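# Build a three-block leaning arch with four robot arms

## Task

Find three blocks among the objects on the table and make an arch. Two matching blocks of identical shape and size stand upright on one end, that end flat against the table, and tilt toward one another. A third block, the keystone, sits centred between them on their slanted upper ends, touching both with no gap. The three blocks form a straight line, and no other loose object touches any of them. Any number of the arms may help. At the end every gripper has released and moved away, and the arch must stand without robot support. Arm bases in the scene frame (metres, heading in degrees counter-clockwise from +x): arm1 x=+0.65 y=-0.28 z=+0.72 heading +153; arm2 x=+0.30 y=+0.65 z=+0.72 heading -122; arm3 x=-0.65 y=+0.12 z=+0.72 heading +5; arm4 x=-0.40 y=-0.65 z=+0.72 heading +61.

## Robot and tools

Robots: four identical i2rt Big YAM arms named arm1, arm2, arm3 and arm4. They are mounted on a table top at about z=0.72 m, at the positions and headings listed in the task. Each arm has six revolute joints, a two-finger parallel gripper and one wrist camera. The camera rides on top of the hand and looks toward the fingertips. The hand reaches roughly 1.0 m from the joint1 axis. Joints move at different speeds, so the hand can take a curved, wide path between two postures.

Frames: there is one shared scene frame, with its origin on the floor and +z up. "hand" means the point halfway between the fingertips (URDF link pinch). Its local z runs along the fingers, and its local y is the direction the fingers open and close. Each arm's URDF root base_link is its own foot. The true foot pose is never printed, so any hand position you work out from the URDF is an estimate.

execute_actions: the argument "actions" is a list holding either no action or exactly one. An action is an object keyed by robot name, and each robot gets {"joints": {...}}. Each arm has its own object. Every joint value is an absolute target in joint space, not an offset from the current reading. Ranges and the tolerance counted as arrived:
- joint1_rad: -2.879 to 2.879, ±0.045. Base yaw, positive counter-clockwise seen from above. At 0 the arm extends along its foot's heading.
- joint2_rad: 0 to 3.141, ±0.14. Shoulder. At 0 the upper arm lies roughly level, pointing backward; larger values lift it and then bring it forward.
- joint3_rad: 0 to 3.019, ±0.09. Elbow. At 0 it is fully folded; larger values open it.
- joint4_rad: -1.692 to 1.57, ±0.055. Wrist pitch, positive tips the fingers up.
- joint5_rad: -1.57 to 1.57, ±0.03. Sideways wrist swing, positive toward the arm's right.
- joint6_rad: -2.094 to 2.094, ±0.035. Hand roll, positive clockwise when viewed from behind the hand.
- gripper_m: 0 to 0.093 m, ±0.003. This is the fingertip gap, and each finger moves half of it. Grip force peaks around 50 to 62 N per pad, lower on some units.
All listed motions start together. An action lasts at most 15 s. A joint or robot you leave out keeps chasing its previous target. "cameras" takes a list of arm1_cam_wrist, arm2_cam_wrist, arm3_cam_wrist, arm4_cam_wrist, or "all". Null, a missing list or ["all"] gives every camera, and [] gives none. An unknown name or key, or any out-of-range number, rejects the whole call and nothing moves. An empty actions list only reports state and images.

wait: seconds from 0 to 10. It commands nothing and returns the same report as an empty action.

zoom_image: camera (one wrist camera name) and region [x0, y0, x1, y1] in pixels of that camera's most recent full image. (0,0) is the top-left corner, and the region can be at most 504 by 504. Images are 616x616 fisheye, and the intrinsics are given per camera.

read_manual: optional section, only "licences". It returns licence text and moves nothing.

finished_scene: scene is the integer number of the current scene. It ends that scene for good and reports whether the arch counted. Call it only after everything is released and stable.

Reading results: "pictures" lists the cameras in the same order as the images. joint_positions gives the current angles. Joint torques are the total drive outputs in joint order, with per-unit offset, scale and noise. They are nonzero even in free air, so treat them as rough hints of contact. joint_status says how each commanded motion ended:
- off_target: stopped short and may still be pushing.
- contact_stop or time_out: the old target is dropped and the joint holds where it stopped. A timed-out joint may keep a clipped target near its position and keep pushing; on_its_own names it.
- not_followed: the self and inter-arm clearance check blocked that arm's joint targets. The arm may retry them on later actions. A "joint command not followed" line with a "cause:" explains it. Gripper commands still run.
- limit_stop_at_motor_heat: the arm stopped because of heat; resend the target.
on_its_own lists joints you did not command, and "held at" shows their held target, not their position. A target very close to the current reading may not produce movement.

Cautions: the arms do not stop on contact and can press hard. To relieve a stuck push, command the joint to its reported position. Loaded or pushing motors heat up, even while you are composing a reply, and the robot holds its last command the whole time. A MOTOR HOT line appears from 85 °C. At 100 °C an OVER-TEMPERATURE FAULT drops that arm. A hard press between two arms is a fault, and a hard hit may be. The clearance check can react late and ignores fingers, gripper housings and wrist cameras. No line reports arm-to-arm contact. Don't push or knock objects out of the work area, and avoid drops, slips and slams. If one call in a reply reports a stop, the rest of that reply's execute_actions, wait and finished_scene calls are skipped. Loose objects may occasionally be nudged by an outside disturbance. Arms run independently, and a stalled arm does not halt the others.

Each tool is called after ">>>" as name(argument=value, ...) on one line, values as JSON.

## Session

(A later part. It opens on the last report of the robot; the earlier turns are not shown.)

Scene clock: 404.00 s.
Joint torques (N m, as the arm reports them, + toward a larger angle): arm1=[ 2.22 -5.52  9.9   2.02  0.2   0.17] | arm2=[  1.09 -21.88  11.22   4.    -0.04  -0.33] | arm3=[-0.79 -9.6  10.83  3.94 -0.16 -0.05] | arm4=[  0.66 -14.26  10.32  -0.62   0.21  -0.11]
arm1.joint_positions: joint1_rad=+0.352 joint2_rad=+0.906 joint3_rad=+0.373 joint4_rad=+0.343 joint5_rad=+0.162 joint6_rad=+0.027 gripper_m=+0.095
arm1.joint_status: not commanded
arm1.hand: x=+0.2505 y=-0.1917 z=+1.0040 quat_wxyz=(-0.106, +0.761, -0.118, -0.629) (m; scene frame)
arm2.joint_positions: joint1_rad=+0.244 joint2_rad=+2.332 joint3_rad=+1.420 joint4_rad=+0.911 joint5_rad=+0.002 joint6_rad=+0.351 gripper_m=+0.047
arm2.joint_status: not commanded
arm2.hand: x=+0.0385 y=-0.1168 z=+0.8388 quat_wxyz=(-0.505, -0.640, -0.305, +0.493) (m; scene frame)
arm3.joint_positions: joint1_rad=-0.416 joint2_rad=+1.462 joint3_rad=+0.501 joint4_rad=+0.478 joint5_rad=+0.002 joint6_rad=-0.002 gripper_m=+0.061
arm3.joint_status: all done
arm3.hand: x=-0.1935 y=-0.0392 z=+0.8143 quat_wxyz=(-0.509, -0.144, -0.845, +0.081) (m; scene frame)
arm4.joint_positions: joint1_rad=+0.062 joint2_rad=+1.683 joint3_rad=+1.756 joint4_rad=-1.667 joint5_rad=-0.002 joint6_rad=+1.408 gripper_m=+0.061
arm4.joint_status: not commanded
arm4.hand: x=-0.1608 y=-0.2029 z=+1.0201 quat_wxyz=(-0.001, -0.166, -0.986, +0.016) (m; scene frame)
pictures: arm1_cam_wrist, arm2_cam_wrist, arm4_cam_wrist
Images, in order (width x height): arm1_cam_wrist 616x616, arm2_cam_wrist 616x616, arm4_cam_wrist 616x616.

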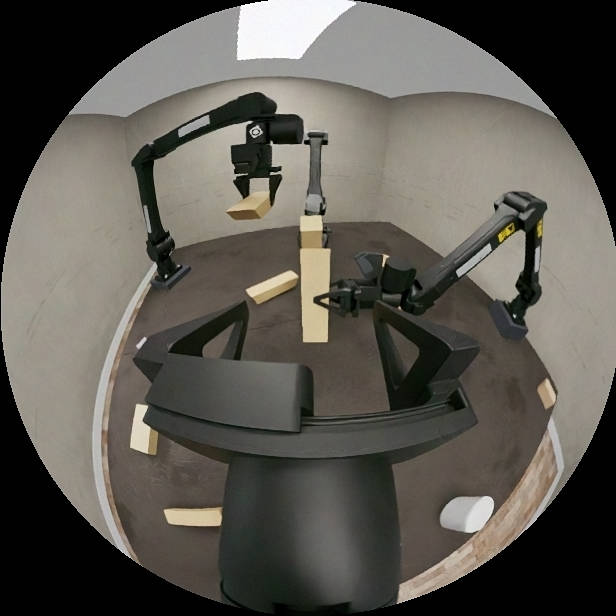

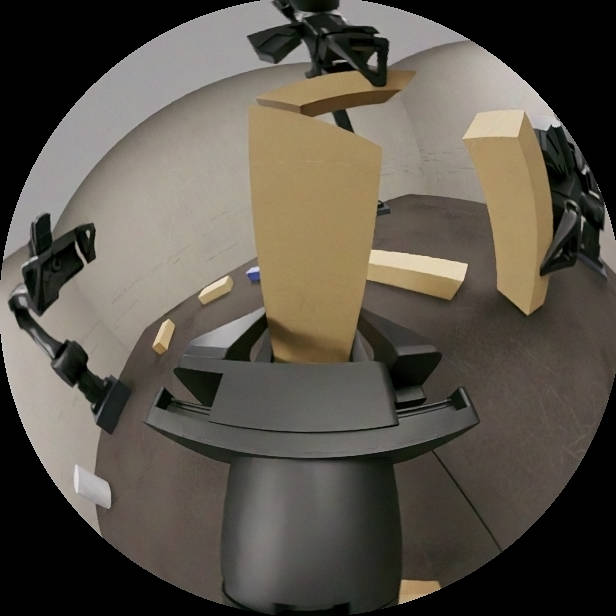

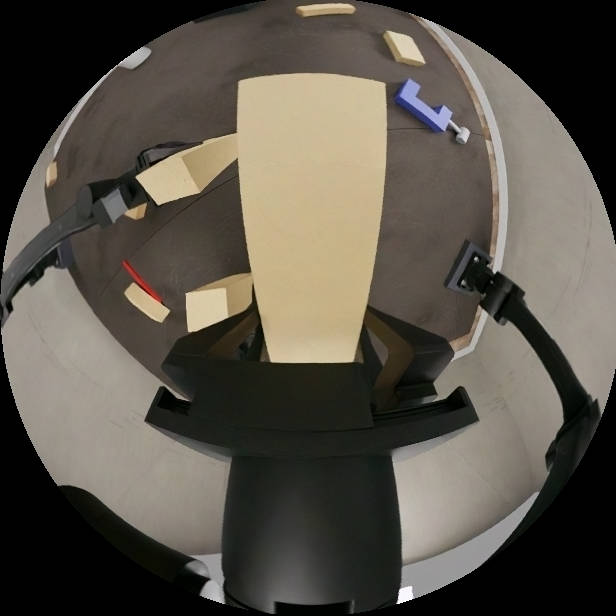

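>>> zoom_image(camera="arm2_cam_wrist", region=[230, 90, 400, 330])

Region (230, 90, 400, 330) of arm2_cam_wrist's 616x616 image, scaled by 2.100, with more detail than that image has; it fills the left 357 columns of this view, and the rest is white.

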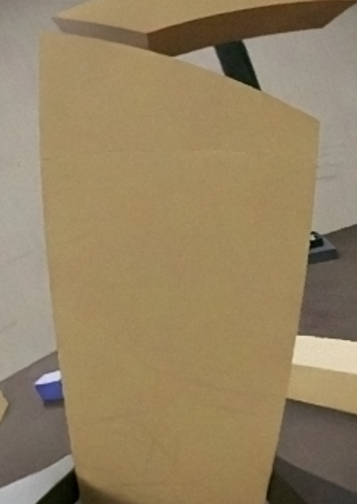

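>>> execute_actions(actions=[{"arm3":{"joints":{"joint1_rad":-0.385,"joint2_rad":1.452}},"arm2":{"joints":{"joint2_rad":2.305,"joint4_rad":0.972}}}], cameras=["arm1_cam_wrist","arm2_cam_wrist","arm3_cam_wrist"])

Scene clock: 461.73 s.
Joint torques (N m, as the arm reports them, + toward a larger angle): arm1=[ 2.3  -5.9   9.86  2.05  0.18  0.2 ] | arm2=[  1.43 -21.1   11.18   3.79  -0.06  -0.34] | arm3=[ 1.14 -8.14 10.89  4.05 -0.14 -0.05] | arm4=[  0.63 -14.22  10.33  -0.59   0.22  -0.11]
arm1.joint_positions: joint1_rad=+0.352 joint2_rad=+0.906 joint3_rad=+0.373 joint4_rad=+0.343 joint5_rad=+0.162 joint6_rad=+0.027 gripper_m=+0.095
arm1.joint_status: not commanded
arm1.hand: x=+0.2505 y=-0.1917 z=+1.0040 quat_wxyz=(-0.106, +0.761, -0.118, -0.629) (m; scene frame)
arm2.joint_positions: joint1_rad=+0.244 joint2_rad=+2.337 joint3_rad=+1.420 joint4_rad=+0.923 joint5_rad=+0.002 joint6_rad=+0.351 gripper_m=+0.047
arm2.joint_status: all done
arm2.hand: x=+0.0386 y=-0.1165 z=+0.8383 quat_wxyz=(-0.507, -0.637, -0.304, +0.495) (m; scene frame)
arm3.joint_positions: joint1_rad=-0.393 joint2_rad=+1.464 joint3_rad=+0.501 joint4_rad=+0.478 joint5_rad=+0.001 joint6_rad=-0.002 gripper_m=+0.061
arm3.joint_status: all done
arm3.hand: x=-0.1900 y=-0.0284 z=+0.8135 quat_wxyz=(-0.509, -0.134, -0.847, +0.075) (m; scene frame)
arm4.joint_positions: joint1_rad=+0.062 joint2_rad=+1.683 joint3_rad=+1.756 joint4_rad=-1.667 joint5_rad=-0.002 joint6_rad=+1.408 gripper_m=+0.061
arm4.joint_status: not commanded
arm4.hand: x=-0.1608 y=-0.2029 z=+1.0201 quat_wxyz=(-0.001, -0.166, -0.986, +0.016) (m; scene frame)
pictures: arm1_cam_wrist, arm2_cam_wrist, arm3_cam_wrist
Images, in order (width x height): arm1_cam_wrist 616x616, arm2_cam_wrist 616x616, arm3_cam_wrist 616x616.

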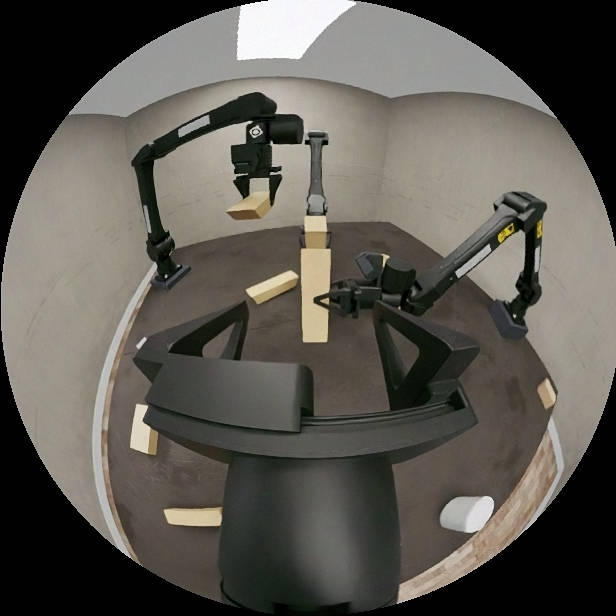

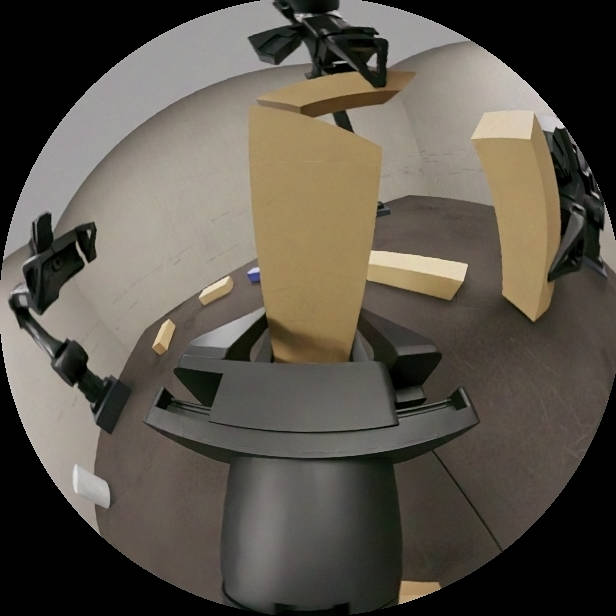

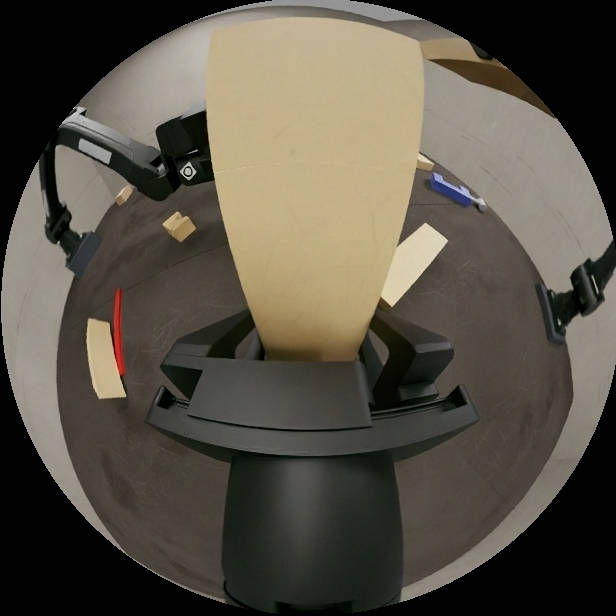

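>>> execute_actions(actions=[{"arm3":{"joints":{"joint2_rad":1.48}},"arm2":{"joints":{"joint2_rad":2.317}}}], cameras=["arm1_cam_wrist","arm2_cam_wrist"])

Scene clock: 464.43 s.
Joint torques (N m, as the arm reports them, + toward a larger angle): arm1=[ 2.65 -5.57  9.89  2.05  0.19  0.19] | arm2=[  0.85 -20.88  11.36   3.75  -0.02  -0.3 ] | arm3=[ 0.84 -8.44 10.4   3.87 -0.12 -0.04] | arm4=[  0.71 -14.26  10.3   -0.6    0.21  -0.12]
arm1.joint_positions: joint1_rad=+0.352 joint2_rad=+0.906 joint3_rad=+0.373 joint4_rad=+0.343 joint5_rad=+0.162 joint6_rad=+0.027 gripper_m=+0.095
arm1.joint_status: not commanded
arm1.hand: x=+0.2505 y=-0.1917 z=+1.0040 quat_wxyz=(-0.106, +0.761, -0.118, -0.629) (m; scene frame)
arm2.joint_positions: joint1_rad=+0.244 joint2_rad=+2.343 joint3_rad=+1.420 joint4_rad=+0.928 joint5_rad=+0.002 joint6_rad=+0.351 gripper_m=+0.047
arm2.joint_status: all done
arm2.hand: x=+0.0388 y=-0.1160 z=+0.8347 quat_wxyz=(-0.506, -0.638, -0.304, +0.495) (m; scene frame)
arm3.joint_positions: joint1_rad=-0.393 joint2_rad=+1.496 joint3_rad=+0.503 joint4_rad=+0.480 joint5_rad=+0.001 joint6_rad=-0.004 gripper_m=+0.061
arm3.joint_status: all done
arm3.hand: x=-0.1907 y=-0.0280 z=+0.8001 quat_wxyz=(-0.497, -0.134, -0.854, +0.073) (m; scene frame)
arm4.joint_positions: joint1_rad=+0.062 joint2_rad=+1.683 joint3_rad=+1.756 joint4_rad=-1.667 joint5_rad=-0.002 joint6_rad=+1.408 gripper_m=+0.061
arm4.joint_status: not commanded
arm4.hand: x=-0.1608 y=-0.2029 z=+1.0201 quat_wxyz=(-0.001, -0.166, -0.986, +0.016) (m; scene frame)
pictures: arm1_cam_wrist, arm2_cam_wrist
Images, in order (width x height): arm1_cam_wrist 616x616, arm2_cam_wrist 616x616.

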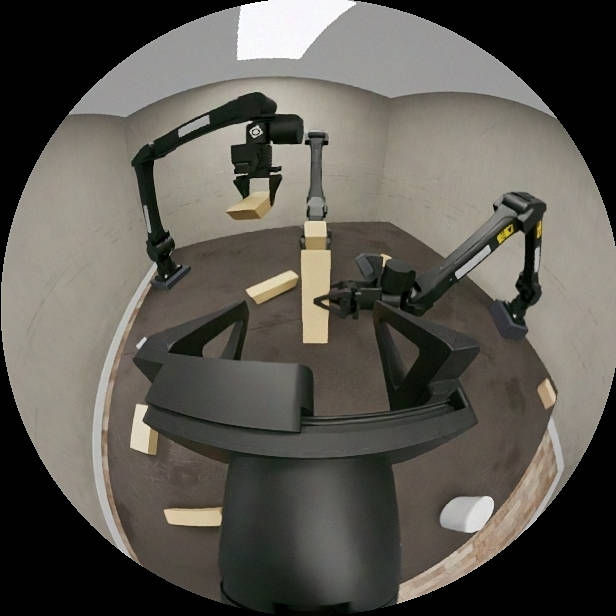

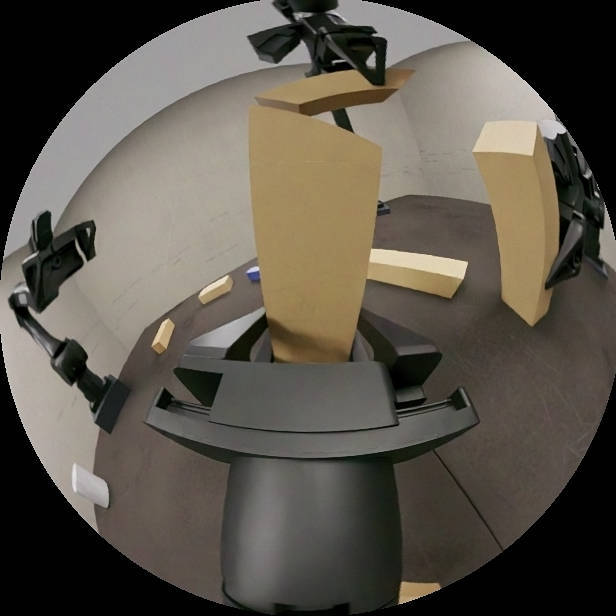

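>>> zoom_image(camera="arm2_cam_wrist", region=[430, 100, 600, 340])

>>> zoom_image(camera="arm1_cam_wrist", region=[260, 200, 380, 360])

Region (430, 100, 600, 340) of arm2_cam_wrist's 616x616 image, scaled by 2.100, with more detail than that image has; it fills the left 357 columns of this view, and the rest is white.

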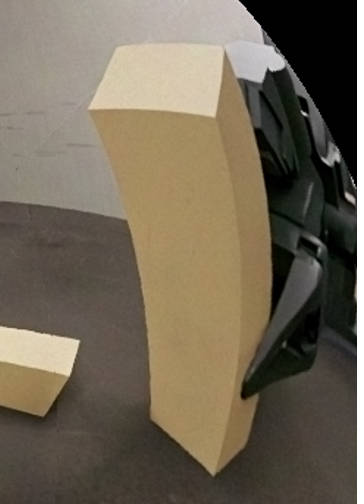

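Region (260, 200, 380, 360) of arm1_cam_wrist's 616x616 image, scaled by 3.150, with more detail than that image has; it fills the left 378 columns of this view, and the rest is white.

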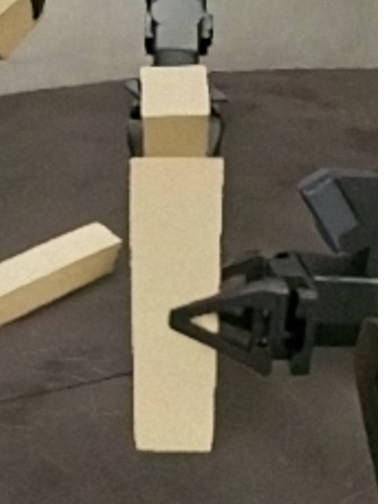

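>>> execute_actions(actions=[{"arm4":{"joints":{"joint2_rad":1.85,"joint3_rad":2.26,"joint1_rad":0.08}},"arm3":{"joints":{"joint2_rad":1.49}}}], cameras=[])

>>> execute_actions(actions=[{"arm4":{"joints":{"joint2_rad":2.05}}}], cameras=["arm1_cam_wrist","arm2_cam_wrist","arm4_cam_wrist"])

Scene clock: 492.53 s.
Joint torques (N m, as the arm reports them, + toward a larger angle): arm1=[ 2.53 -5.66  9.94  2.    0.18  0.19] | arm2=[  0.12 -20.43  11.28   3.59  -0.07  -0.37] | arm3=[ 1.03 -8.16 10.39  4.05 -0.15 -0.05] | arm4=[  0.76 -17.86  13.62   0.29   0.22  -0.12]
arm1.joint_positions: joint1_rad=+0.352 joint2_rad=+0.906 joint3_rad=+0.373 joint4_rad=+0.343 joint5_rad=+0.162 joint6_rad=+0.027 gripper_m=+0.095
arm1.joint_status: not commanded
arm1.hand: x=+0.2505 y=-0.1917 z=+1.0040 quat_wxyz=(-0.106, +0.761, -0.118, -0.629) (m; scene frame)
arm2.joint_positions: joint1_rad=+0.244 joint2_rad=+2.343 joint3_rad=+1.420 joint4_rad=+0.928 joint5_rad=+0.002 joint6_rad=+0.351 gripper_m=+0.047
arm2.joint_status: not commanded
arm2.hand: x=+0.0388 y=-0.1160 z=+0.8347 quat_wxyz=(-0.506, -0.638, -0.304, +0.495) (m; scene frame)
arm3.joint_positions: joint1_rad=-0.393 joint2_rad=+1.497 joint3_rad=+0.503 joint4_rad=+0.481 joint5_rad=+0.001 joint6_rad=-0.004 gripper_m=+0.061
arm3.joint_status: all done
arm3.hand: x=-0.1906 y=-0.0280 z=+0.7995 quat_wxyz=(-0.497, -0.134, -0.854, +0.073) (m; scene frame)
arm4.joint_positions: joint1_rad=+0.073 joint2_rad=+1.863 joint3_rad=+2.196 joint4_rad=-1.675 joint5_rad=-0.002 joint6_rad=+1.406 gripper_m=+0.061
arm4.joint_status: all done
arm4.hand: x=-0.1173 y=-0.1058 z=+1.0975 quat_wxyz=(-0.041, -0.158, -0.981, -0.104) (m; scene frame)
pictures: none
No camera images: the call's "cameras" was empty. Leave "cameras" out to get every camera's image.

Scene clock: 493.80 s.
Joint torques (N m, as the arm reports them, + toward a larger angle): arm1=[ 2.76 -5.72  9.94  2.03  0.18  0.17] | arm2=[  0.33 -20.48  11.16   3.8    0.04  -0.23] | arm3=[ 0.81 -8.21 10.26  3.98 -0.16 -0.08] | arm4=[  0.6  -23.52  12.55  -0.12   0.22  -0.1 ]
arm1.joint_positions: joint1_rad=+0.352 joint2_rad=+0.906 joint3_rad=+0.373 joint4_rad=+0.343 joint5_rad=+0.162 joint6_rad=+0.027 gripper_m=+0.095
arm1.joint_status: not commanded
arm1.hand: x=+0.2505 y=-0.1917 z=+1.0040 quat_wxyz=(-0.106, +0.761, -0.118, -0.629) (m; scene frame)
arm2.joint_positions: joint1_rad=+0.245 joint2_rad=+2.344 joint3_rad=+1.420 joint4_rad=+0.931 joint5_rad=+0.001 joint6_rad=+0.347 gripper_m=+0.047
arm2.joint_status: not commanded
arm2.hand: x=+0.0398 y=-0.1163 z=+0.8343 quat_wxyz=(-0.506, -0.636, -0.306, +0.496) (m; scene frame)
arm3.joint_positions: joint1_rad=-0.393 joint2_rad=+1.497 joint3_rad=+0.503 joint4_rad=+0.481 joint5_rad=+0.001 joint6_rad=-0.004 gripper_m=+0.061
arm3.joint_status: not commanded
arm3.hand: x=-0.1906 y=-0.0280 z=+0.7995 quat_wxyz=(-0.497, -0.134, -0.854, +0.073) (m; scene frame)
arm4.joint_positions: joint1_rad=+0.077 joint2_rad=+2.091 joint3_rad=+2.210 joint4_rad=-1.675 joint5_rad=-0.002 joint6_rad=+1.406 gripper_m=+0.061
arm4.joint_status: all done
arm4.hand: x=-0.1001 y=-0.0715 z=+0.9627 quat_wxyz=(-0.007, -0.158, -0.987, -0.002) (m; scene frame)
pictures: arm1_cam_wrist, arm2_cam_wrist, arm4_cam_wrist
Images, in order (width x height): arm1_cam_wrist 616x616, arm2_cam_wrist 616x616, arm4_cam_wrist 616x616.

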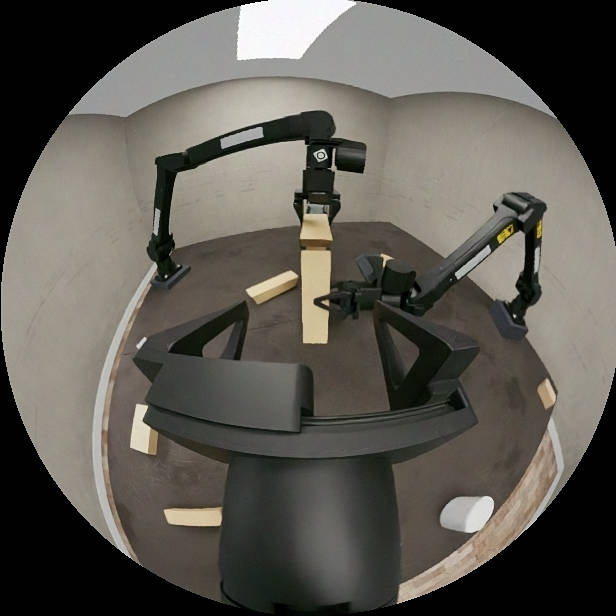

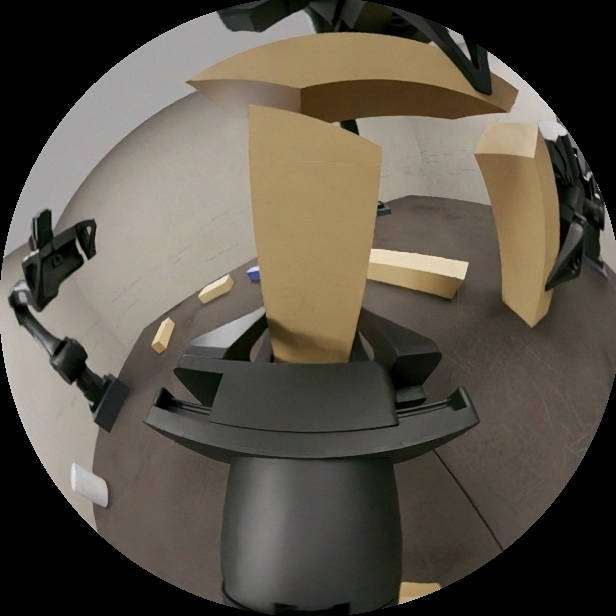

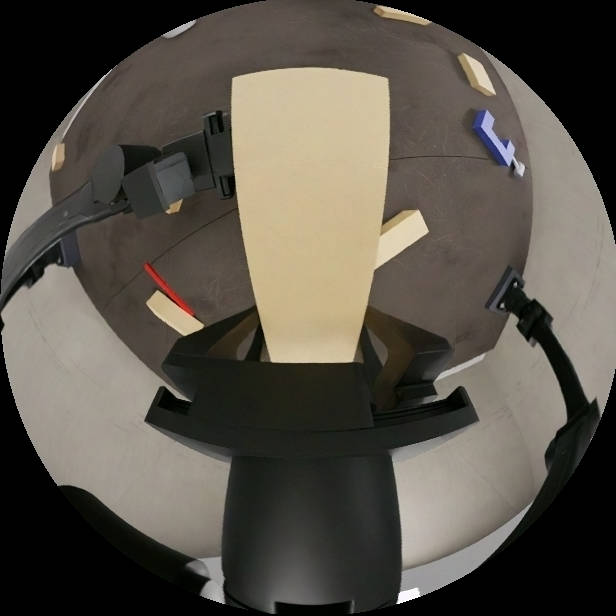

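>>> zoom_image(camera="arm1_cam_wrist", region=[260, 180, 380, 300])

Region (260, 180, 380, 300) of arm1_cam_wrist's 616x616 image, scaled by 4.200, with more detail than that image has.

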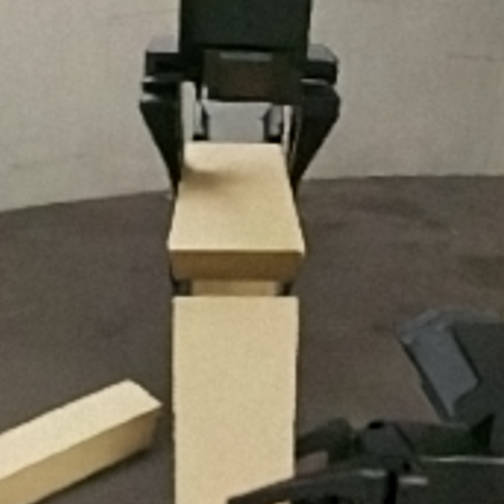

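>>> execute_actions(actions=[{"arm4":{"joints":{"joint1_rad":0.11,"joint6_rad":1.442}}}], cameras=[])

>>> execute_actions(actions=[{"arm4":{"joints":{"joint3_rad":2.17,"joint4_rad":-1.63}}}], cameras=["arm1_cam_wrist","arm2_cam_wrist"])

Scene clock: 513.47 s.
Joint torques (N m, as the arm reports them, + toward a larger angle): arm1=[ 2.43 -5.93  9.84  2.12  0.18  0.19] | arm2=[  1.11 -20.75  11.16   3.52  -0.08  -0.28] | arm3=[ 0.82 -8.53 10.3   3.81 -0.13 -0.04] | arm4=[  0.12 -23.29  12.59  -0.13   0.21   0.03]
arm1.joint_positions: joint1_rad=+0.352 joint2_rad=+0.906 joint3_rad=+0.373 joint4_rad=+0.343 joint5_rad=+0.162 joint6_rad=+0.027 gripper_m=+0.095
arm1.joint_status: not commanded
arm1.hand: x=+0.2505 y=-0.1917 z=+1.0040 quat_wxyz=(-0.106, +0.761, -0.118, -0.629) (m; scene frame)
arm2.joint_positions: joint1_rad=+0.245 joint2_rad=+2.344 joint3_rad=+1.420 joint4_rad=+0.931 joint5_rad=+0.001 joint6_rad=+0.347 gripper_m=+0.047
arm2.joint_status: not commanded
arm2.hand: x=+0.0398 y=-0.1163 z=+0.8343 quat_wxyz=(-0.506, -0.636, -0.306, +0.496) (m; scene frame)
arm3.joint_positions: joint1_rad=-0.393 joint2_rad=+1.497 joint3_rad=+0.503 joint4_rad=+0.481 joint5_rad=+0.001 joint6_rad=-0.004 gripper_m=+0.061
arm3.joint_status: not commanded
arm3.hand: x=-0.1906 y=-0.0280 z=+0.7995 quat_wxyz=(-0.497, -0.134, -0.854, +0.073) (m; scene frame)
arm4.joint_positions: joint1_rad=+0.110 joint2_rad=+2.091 joint3_rad=+2.210 joint4_rad=-1.675 joint5_rad=-0.002 joint6_rad=+1.433 gripper_m=+0.061
arm4.joint_status: all done
arm4.hand: x=-0.1192 y=-0.0619 z=+0.9624 quat_wxyz=(-0.006, -0.155, -0.988, -0.002) (m; scene frame)
pictures: none
No camera images: the call's "cameras" was empty. Leave "cameras" out to get every camera's image.

Scene clock: 514.20 s.
Joint torques (N m, as the arm reports them, + toward a larger angle): arm1=[ 2.54 -5.73  9.79  2.03  0.19  0.16] | arm2=[  0.18 -20.64  11.11   3.64   0.01  -0.18] | arm3=[ 0.63 -8.37 10.48  3.91 -0.1  -0.08] | arm4=[  0.05 -22.84   8.96   0.77   0.21   0.05]
arm1.joint_positions: joint1_rad=+0.352 joint2_rad=+0.906 joint3_rad=+0.373 joint4_rad=+0.343 joint5_rad=+0.162 joint6_rad=+0.027 gripper_m=+0.095
arm1.joint_status: not commanded
arm1.hand: x=+0.2505 y=-0.1917 z=+1.0040 quat_wxyz=(-0.106, +0.761, -0.118, -0.629) (m; scene frame)
arm2.joint_positions: joint1_rad=+0.245 joint2_rad=+2.344 joint3_rad=+1.420 joint4_rad=+0.931 joint5_rad=+0.001 joint6_rad=+0.347 gripper_m=+0.047
arm2.joint_status: not commanded
arm2.hand: x=+0.0398 y=-0.1163 z=+0.8343 quat_wxyz=(-0.506, -0.636, -0.306, +0.496) (m; scene frame)
arm3.joint_positions: joint1_rad=-0.393 joint2_rad=+1.497 joint3_rad=+0.503 joint4_rad=+0.481 joint5_rad=+0.001 joint6_rad=-0.004 gripper_m=+0.061
arm3.joint_status: not commanded
arm3.hand: x=-0.1906 y=-0.0280 z=+0.7995 quat_wxyz=(-0.497, -0.134, -0.854, +0.073) (m; scene frame)
arm4.joint_positions: joint1_rad=+0.110 joint2_rad=+2.087 joint3_rad=+2.168 joint4_rad=-1.645 joint5_rad=-0.002 joint6_rad=+1.434 gripper_m=+0.061
arm4.joint_status: all done
arm4.hand: x=-0.1198 y=-0.0637 z=+0.9488 quat_wxyz=(-0.005, -0.155, -0.988, +0.002) (m; scene frame)
pictures: arm1_cam_wrist, arm2_cam_wrist
Images, in order (width x height): arm1_cam_wrist 616x616, arm2_cam_wrist 616x616.

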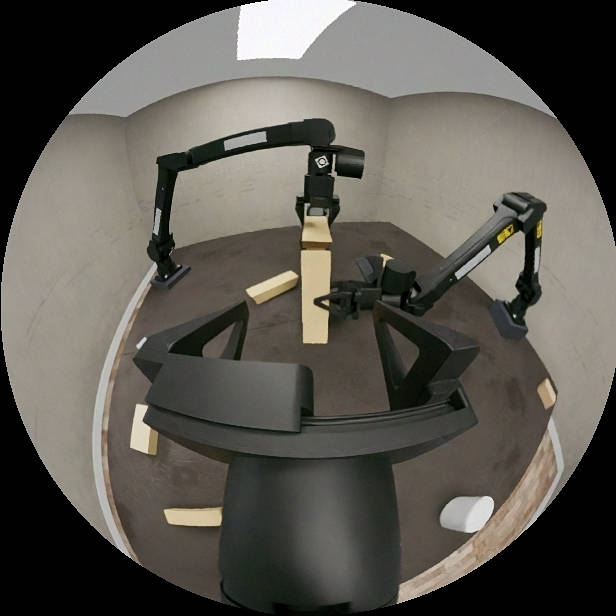

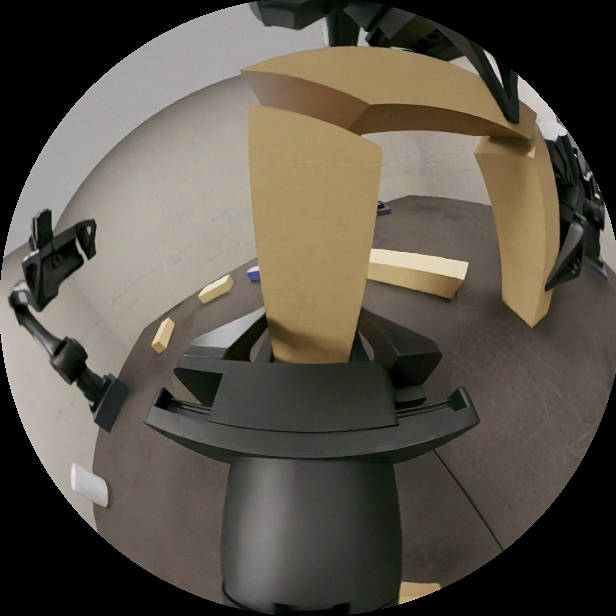

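>>> zoom_image(camera="arm2_cam_wrist", region=[230, 30, 570, 200])

>>> zoom_image(camera="arm2_cam_wrist", region=[450, 80, 570, 180])

Region (230, 30, 570, 200) of arm2_cam_wrist's 616x616 image, scaled by 1.482, with more detail than that image has.

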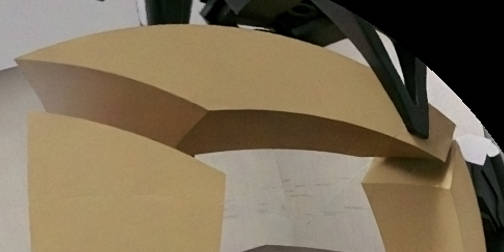

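Region (450, 80, 570, 180) of arm2_cam_wrist's 616x616 image, scaled by 4.200, with more detail than that image has.

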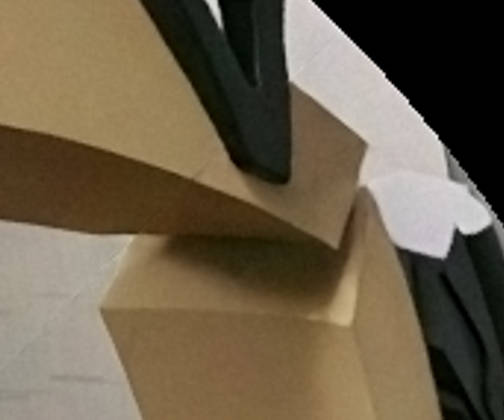

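>>> execute_actions(actions=[{"arm4":{"joints":{"joint1_rad":0.099,"joint3_rad":2.142,"joint4_rad":-1.605}},"arm3":{"joints":{"joint2_rad":1.498}}}], cameras=["arm1_cam_wrist","arm2_cam_wrist"])

Scene clock: 526.73 s.
Joint torques (N m, as the arm reports them, + toward a larger angle): arm1=[ 2.44 -5.68  9.88  1.97  0.19  0.15] | arm2=[  0.47 -20.49  11.16   3.52  -0.01  -0.3 ] | arm3=[ 1.09 -7.61 10.19  3.99 -0.13 -0.04] | arm4=[ -0.58 -22.94   8.55   0.72   0.22   0.04]
arm1.joint_positions: joint1_rad=+0.352 joint2_rad=+0.906 joint3_rad=+0.373 joint4_rad=+0.343 joint5_rad=+0.162 joint6_rad=+0.027 gripper_m=+0.095
arm1.joint_status: not commanded
arm1.hand: x=+0.2505 y=-0.1917 z=+1.0040 quat_wxyz=(-0.106, +0.761, -0.118, -0.629) (m; scene frame)
arm2.joint_positions: joint1_rad=+0.245 joint2_rad=+2.344 joint3_rad=+1.420 joint4_rad=+0.931 joint5_rad=+0.001 joint6_rad=+0.347 gripper_m=+0.047
arm2.joint_status: not commanded
arm2.hand: x=+0.0398 y=-0.1163 z=+0.8343 quat_wxyz=(-0.506, -0.636, -0.306, +0.496) (m; scene frame)
arm3.joint_positions: joint1_rad=-0.393 joint2_rad=+1.500 joint3_rad=+0.505 joint4_rad=+0.481 joint5_rad=+0.001 joint6_rad=-0.005 gripper_m=+0.061
arm3.joint_status: all done
arm3.hand: x=-0.1898 y=-0.0282 z=+0.7994 quat_wxyz=(-0.497, -0.133, -0.854, +0.073) (m; scene frame)
arm4.joint_positions: joint1_rad=+0.106 joint2_rad=+2.086 joint3_rad=+2.145 joint4_rad=-1.619 joint5_rad=-0.002 joint6_rad=+1.435 gripper_m=+0.061
arm4.joint_status: all done
arm4.hand: x=-0.1167 y=-0.0638 z=+0.9409 quat_wxyz=(-0.006, -0.158, -0.987, +0.000) (m; scene frame)
pictures: arm1_cam_wrist, arm2_cam_wrist
Images, in order (width x height): arm1_cam_wrist 616x616, arm2_cam_wrist 616x616.

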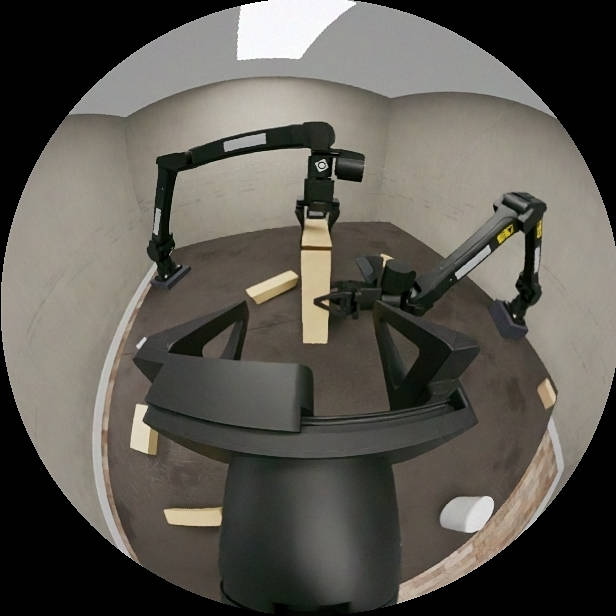

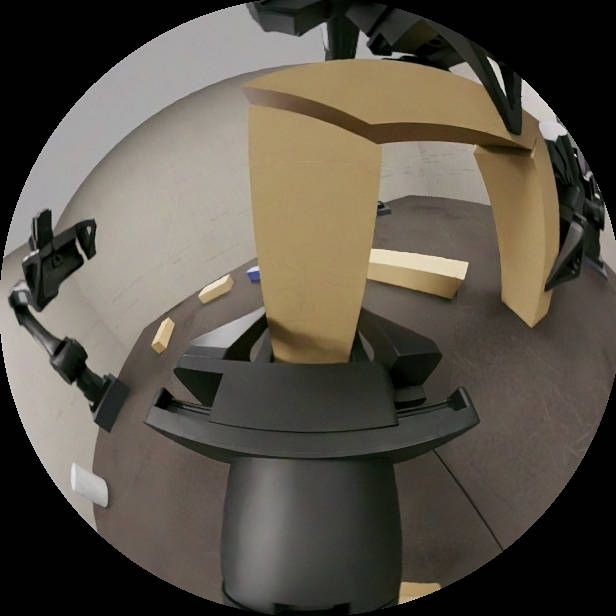

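>>> zoom_image(camera="arm2_cam_wrist", region=[450, 90, 570, 190])

>>> zoom_image(camera="arm2_cam_wrist", region=[230, 60, 410, 170])

>>> zoom_image(camera="arm1_cam_wrist", region=[265, 190, 365, 290])

Region (450, 90, 570, 190) of arm2_cam_wrist's 616x616 image, scaled by 4.200, with more detail than that image has.

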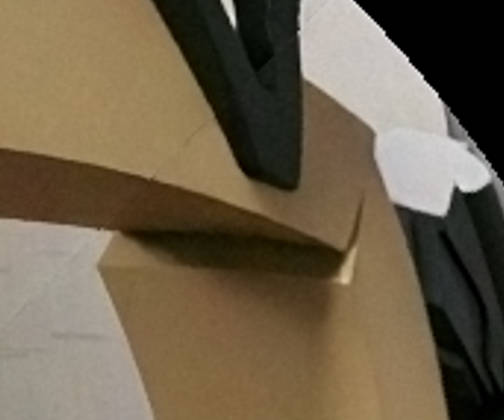

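Region (230, 60, 410, 170) of arm2_cam_wrist's 616x616 image, scaled by 2.800, with more detail than that image has.

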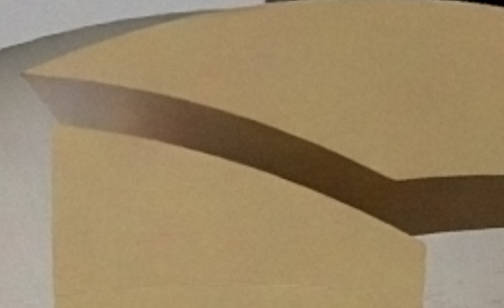

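Region (265, 190, 365, 290) of arm1_cam_wrist's 616x616 image, scaled by 5.040, with more detail than that image has.

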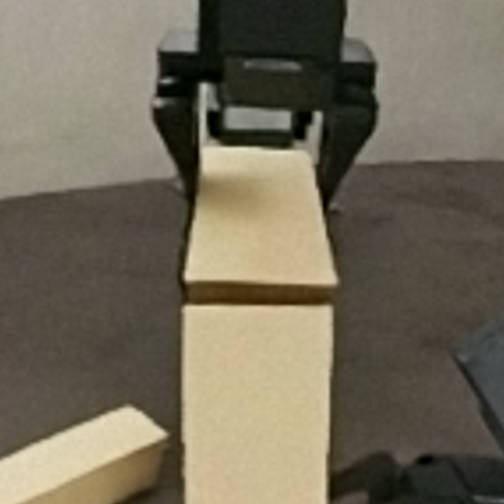

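>>> execute_actions(actions=[{"arm4":{"joints":{"joint3_rad":2.128,"joint4_rad":-1.597}}}], cameras=["arm1_cam_wrist","arm2_cam_wrist"])

Scene clock: 533.20 s.
Joint torques (N m, as the arm reports them, + toward a larger angle): arm1=[ 2.72 -5.67  9.83  1.98  0.19  0.17] | arm2=[  0.07 -20.61  11.21   3.62  -0.04  -0.31] | arm3=[ 0.35 -7.65 10.3   3.96 -0.12 -0.02] | arm4=[ -0.26 -22.68   8.22   0.74   0.21   0.05]
arm1.joint_positions: joint1_rad=+0.352 joint2_rad=+0.906 joint3_rad=+0.373 joint4_rad=+0.343 joint5_rad=+0.162 joint6_rad=+0.027 gripper_m=+0.095
arm1.joint_status: not commanded
arm1.hand: x=+0.2505 y=-0.1917 z=+1.0040 quat_wxyz=(-0.106, +0.761, -0.118, -0.629) (m; scene frame)
arm2.joint_positions: joint1_rad=+0.245 joint2_rad=+2.344 joint3_rad=+1.420 joint4_rad=+0.931 joint5_rad=+0.001 joint6_rad=+0.347 gripper_m=+0.047
arm2.joint_status: not commanded
arm2.hand: x=+0.0398 y=-0.1163 z=+0.8343 quat_wxyz=(-0.506, -0.636, -0.306, +0.496) (m; scene frame)
arm3.joint_positions: joint1_rad=-0.393 joint2_rad=+1.500 joint3_rad=+0.505 joint4_rad=+0.481 joint5_rad=+0.001 joint6_rad=-0.005 gripper_m=+0.061
arm3.joint_status: not commanded
arm3.hand: x=-0.1898 y=-0.0282 z=+0.7994 quat_wxyz=(-0.497, -0.133, -0.854, +0.073) (m; scene frame)
arm4.joint_positions: joint1_rad=+0.103 joint2_rad=+2.084 joint3_rad=+2.136 joint4_rad=-1.611 joint5_rad=-0.002 joint6_rad=+1.435 gripper_m=+0.061
arm4.joint_status: all done
arm4.hand: x=-0.1152 y=-0.0647 z=+0.9387 quat_wxyz=(-0.006, -0.159, -0.987, -0.001) (m; scene frame)
pictures: arm1_cam_wrist, arm2_cam_wrist
Images, in order (width x height): arm1_cam_wrist 616x616, arm2_cam_wrist 616x616.

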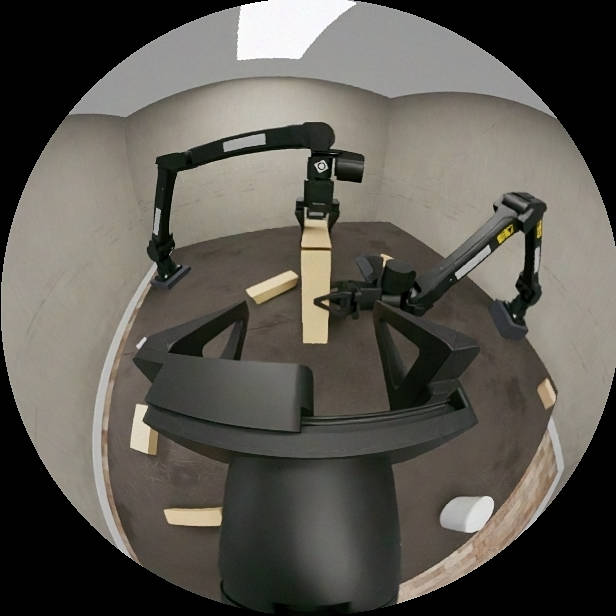

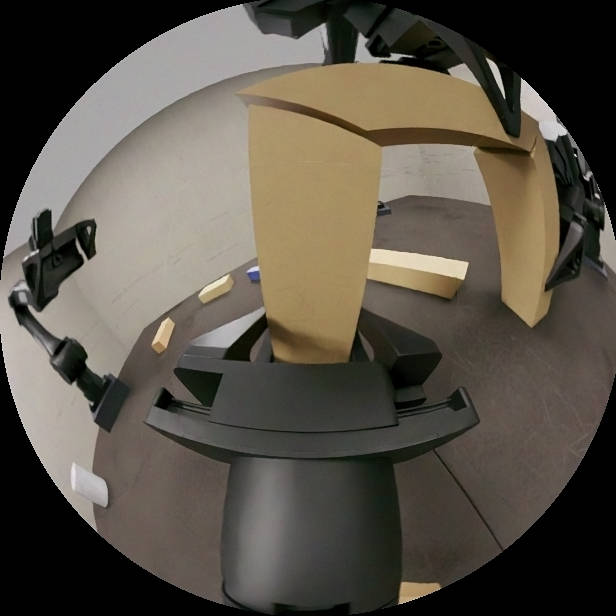

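>>> zoom_image(camera="arm2_cam_wrist", region=[450, 90, 570, 190])

>>> zoom_image(camera="arm2_cam_wrist", region=[230, 60, 410, 170])

Region (450, 90, 570, 190) of arm2_cam_wrist's 616x616 image, scaled by 4.200, with more detail than that image has.

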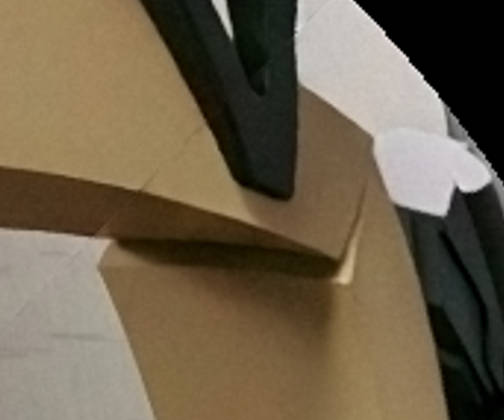

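Region (230, 60, 410, 170) of arm2_cam_wrist's 616x616 image, scaled by 2.800, with more detail than that image has.

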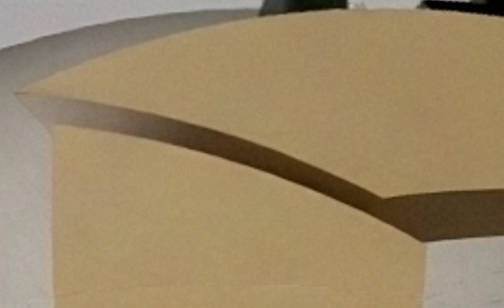

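>>> execute_actions(actions=[{"arm4":{"joints":{"gripper_m":0.075}}}], cameras=["arm1_cam_wrist","arm2_cam_wrist","arm4_cam_wrist"])

Scene clock: 541.03 s.
Joint torques (N m, as the arm reports them, + toward a larger angle): arm1=[ 2.24 -5.87  9.89  2.01  0.19  0.21] | arm2=[  0.12 -20.88  11.21   3.66  -0.01  -0.3 ] | arm3=[ 1.27 -7.09 10.27  3.7  -0.16 -0.04] | arm4=[ -0.16 -22.28   8.24   0.73   0.22   0.04]
arm1.joint_positions: joint1_rad=+0.352 joint2_rad=+0.906 joint3_rad=+0.373 joint4_rad=+0.343 joint5_rad=+0.162 joint6_rad=+0.027 gripper_m=+0.095
arm1.joint_status: not commanded
arm1.hand: x=+0.2505 y=-0.1917 z=+1.0040 quat_wxyz=(-0.106, +0.761, -0.118, -0.629) (m; scene frame)
arm2.joint_positions: joint1_rad=+0.245 joint2_rad=+2.344 joint3_rad=+1.420 joint4_rad=+0.931 joint5_rad=+0.001 joint6_rad=+0.346 gripper_m=+0.047
arm2.joint_status: not commanded
arm2.hand: x=+0.0398 y=-0.1163 z=+0.8344 quat_wxyz=(-0.506, -0.636, -0.306, +0.496) (m; scene frame)
arm3.joint_positions: joint1_rad=-0.393 joint2_rad=+1.500 joint3_rad=+0.505 joint4_rad=+0.482 joint5_rad=+0.001 joint6_rad=-0.005 gripper_m=+0.061
arm3.joint_status: not commanded
arm3.hand: x=-0.1898 y=-0.0282 z=+0.7994 quat_wxyz=(-0.497, -0.133, -0.854, +0.074) (m; scene frame)
arm4.joint_positions: joint1_rad=+0.103 joint2_rad=+2.080 joint3_rad=+2.136 joint4_rad=-1.611 joint5_rad=-0.002 joint6_rad=+1.435 gripper_m=+0.075
arm4.joint_status: all done
arm4.hand: x=-0.1154 y=-0.0650 z=+0.9414 quat_wxyz=(-0.007, -0.159, -0.987, -0.003) (m; scene frame)
pictures: arm1_cam_wrist, arm2_cam_wrist, arm4_cam_wrist
Images, in order (width x height): arm1_cam_wrist 616x616, arm2_cam_wrist 616x616, arm4_cam_wrist 616x616.

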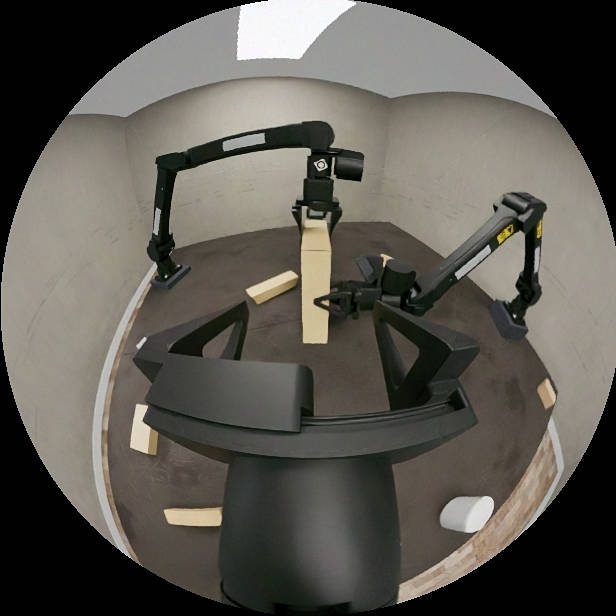

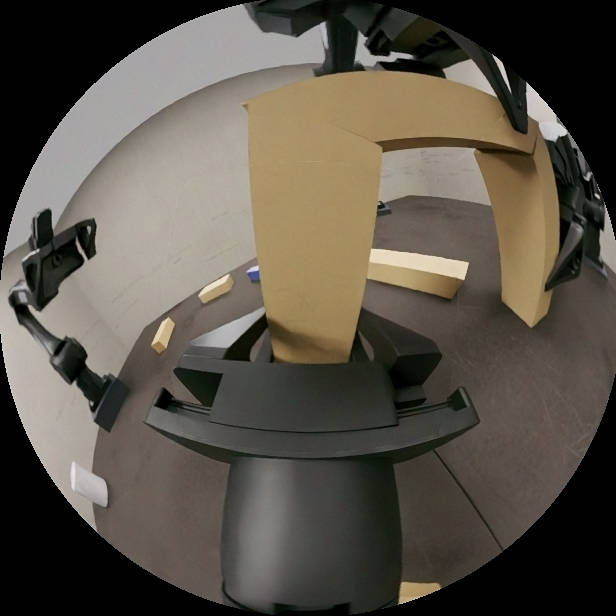

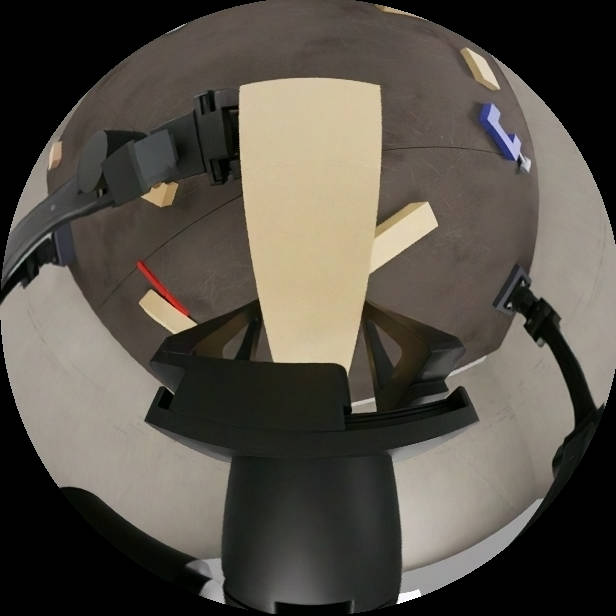

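>>> zoom_image(camera="arm2_cam_wrist", region=[450, 90, 570, 190])

>>> zoom_image(camera="arm2_cam_wrist", region=[230, 60, 410, 170])

>>> zoom_image(camera="arm2_cam_wrist", region=[470, 250, 590, 350])

Region (450, 90, 570, 190) of arm2_cam_wrist's 616x616 image, scaled by 4.200, with more detail than that image has.

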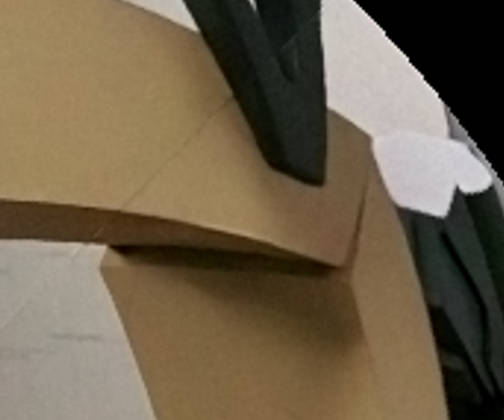

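Region (230, 60, 410, 170) of arm2_cam_wrist's 616x616 image, scaled by 2.800, with more detail than that image has.

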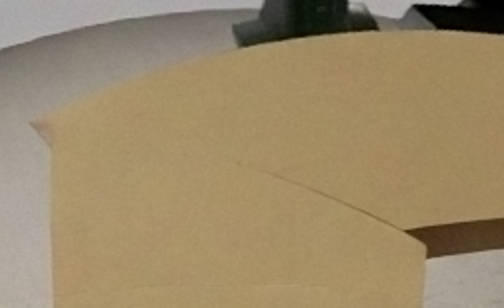

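Region (470, 250, 590, 350) of arm2_cam_wrist's 616x616 image, scaled by 4.200, with more detail than that image has.

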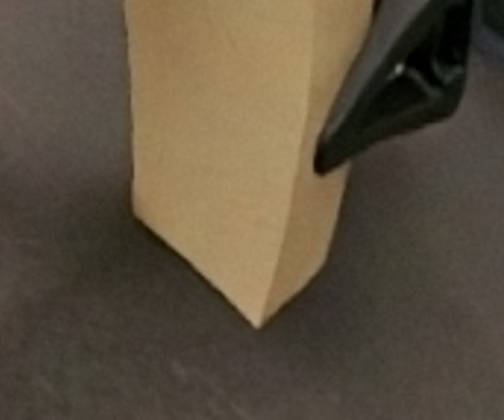

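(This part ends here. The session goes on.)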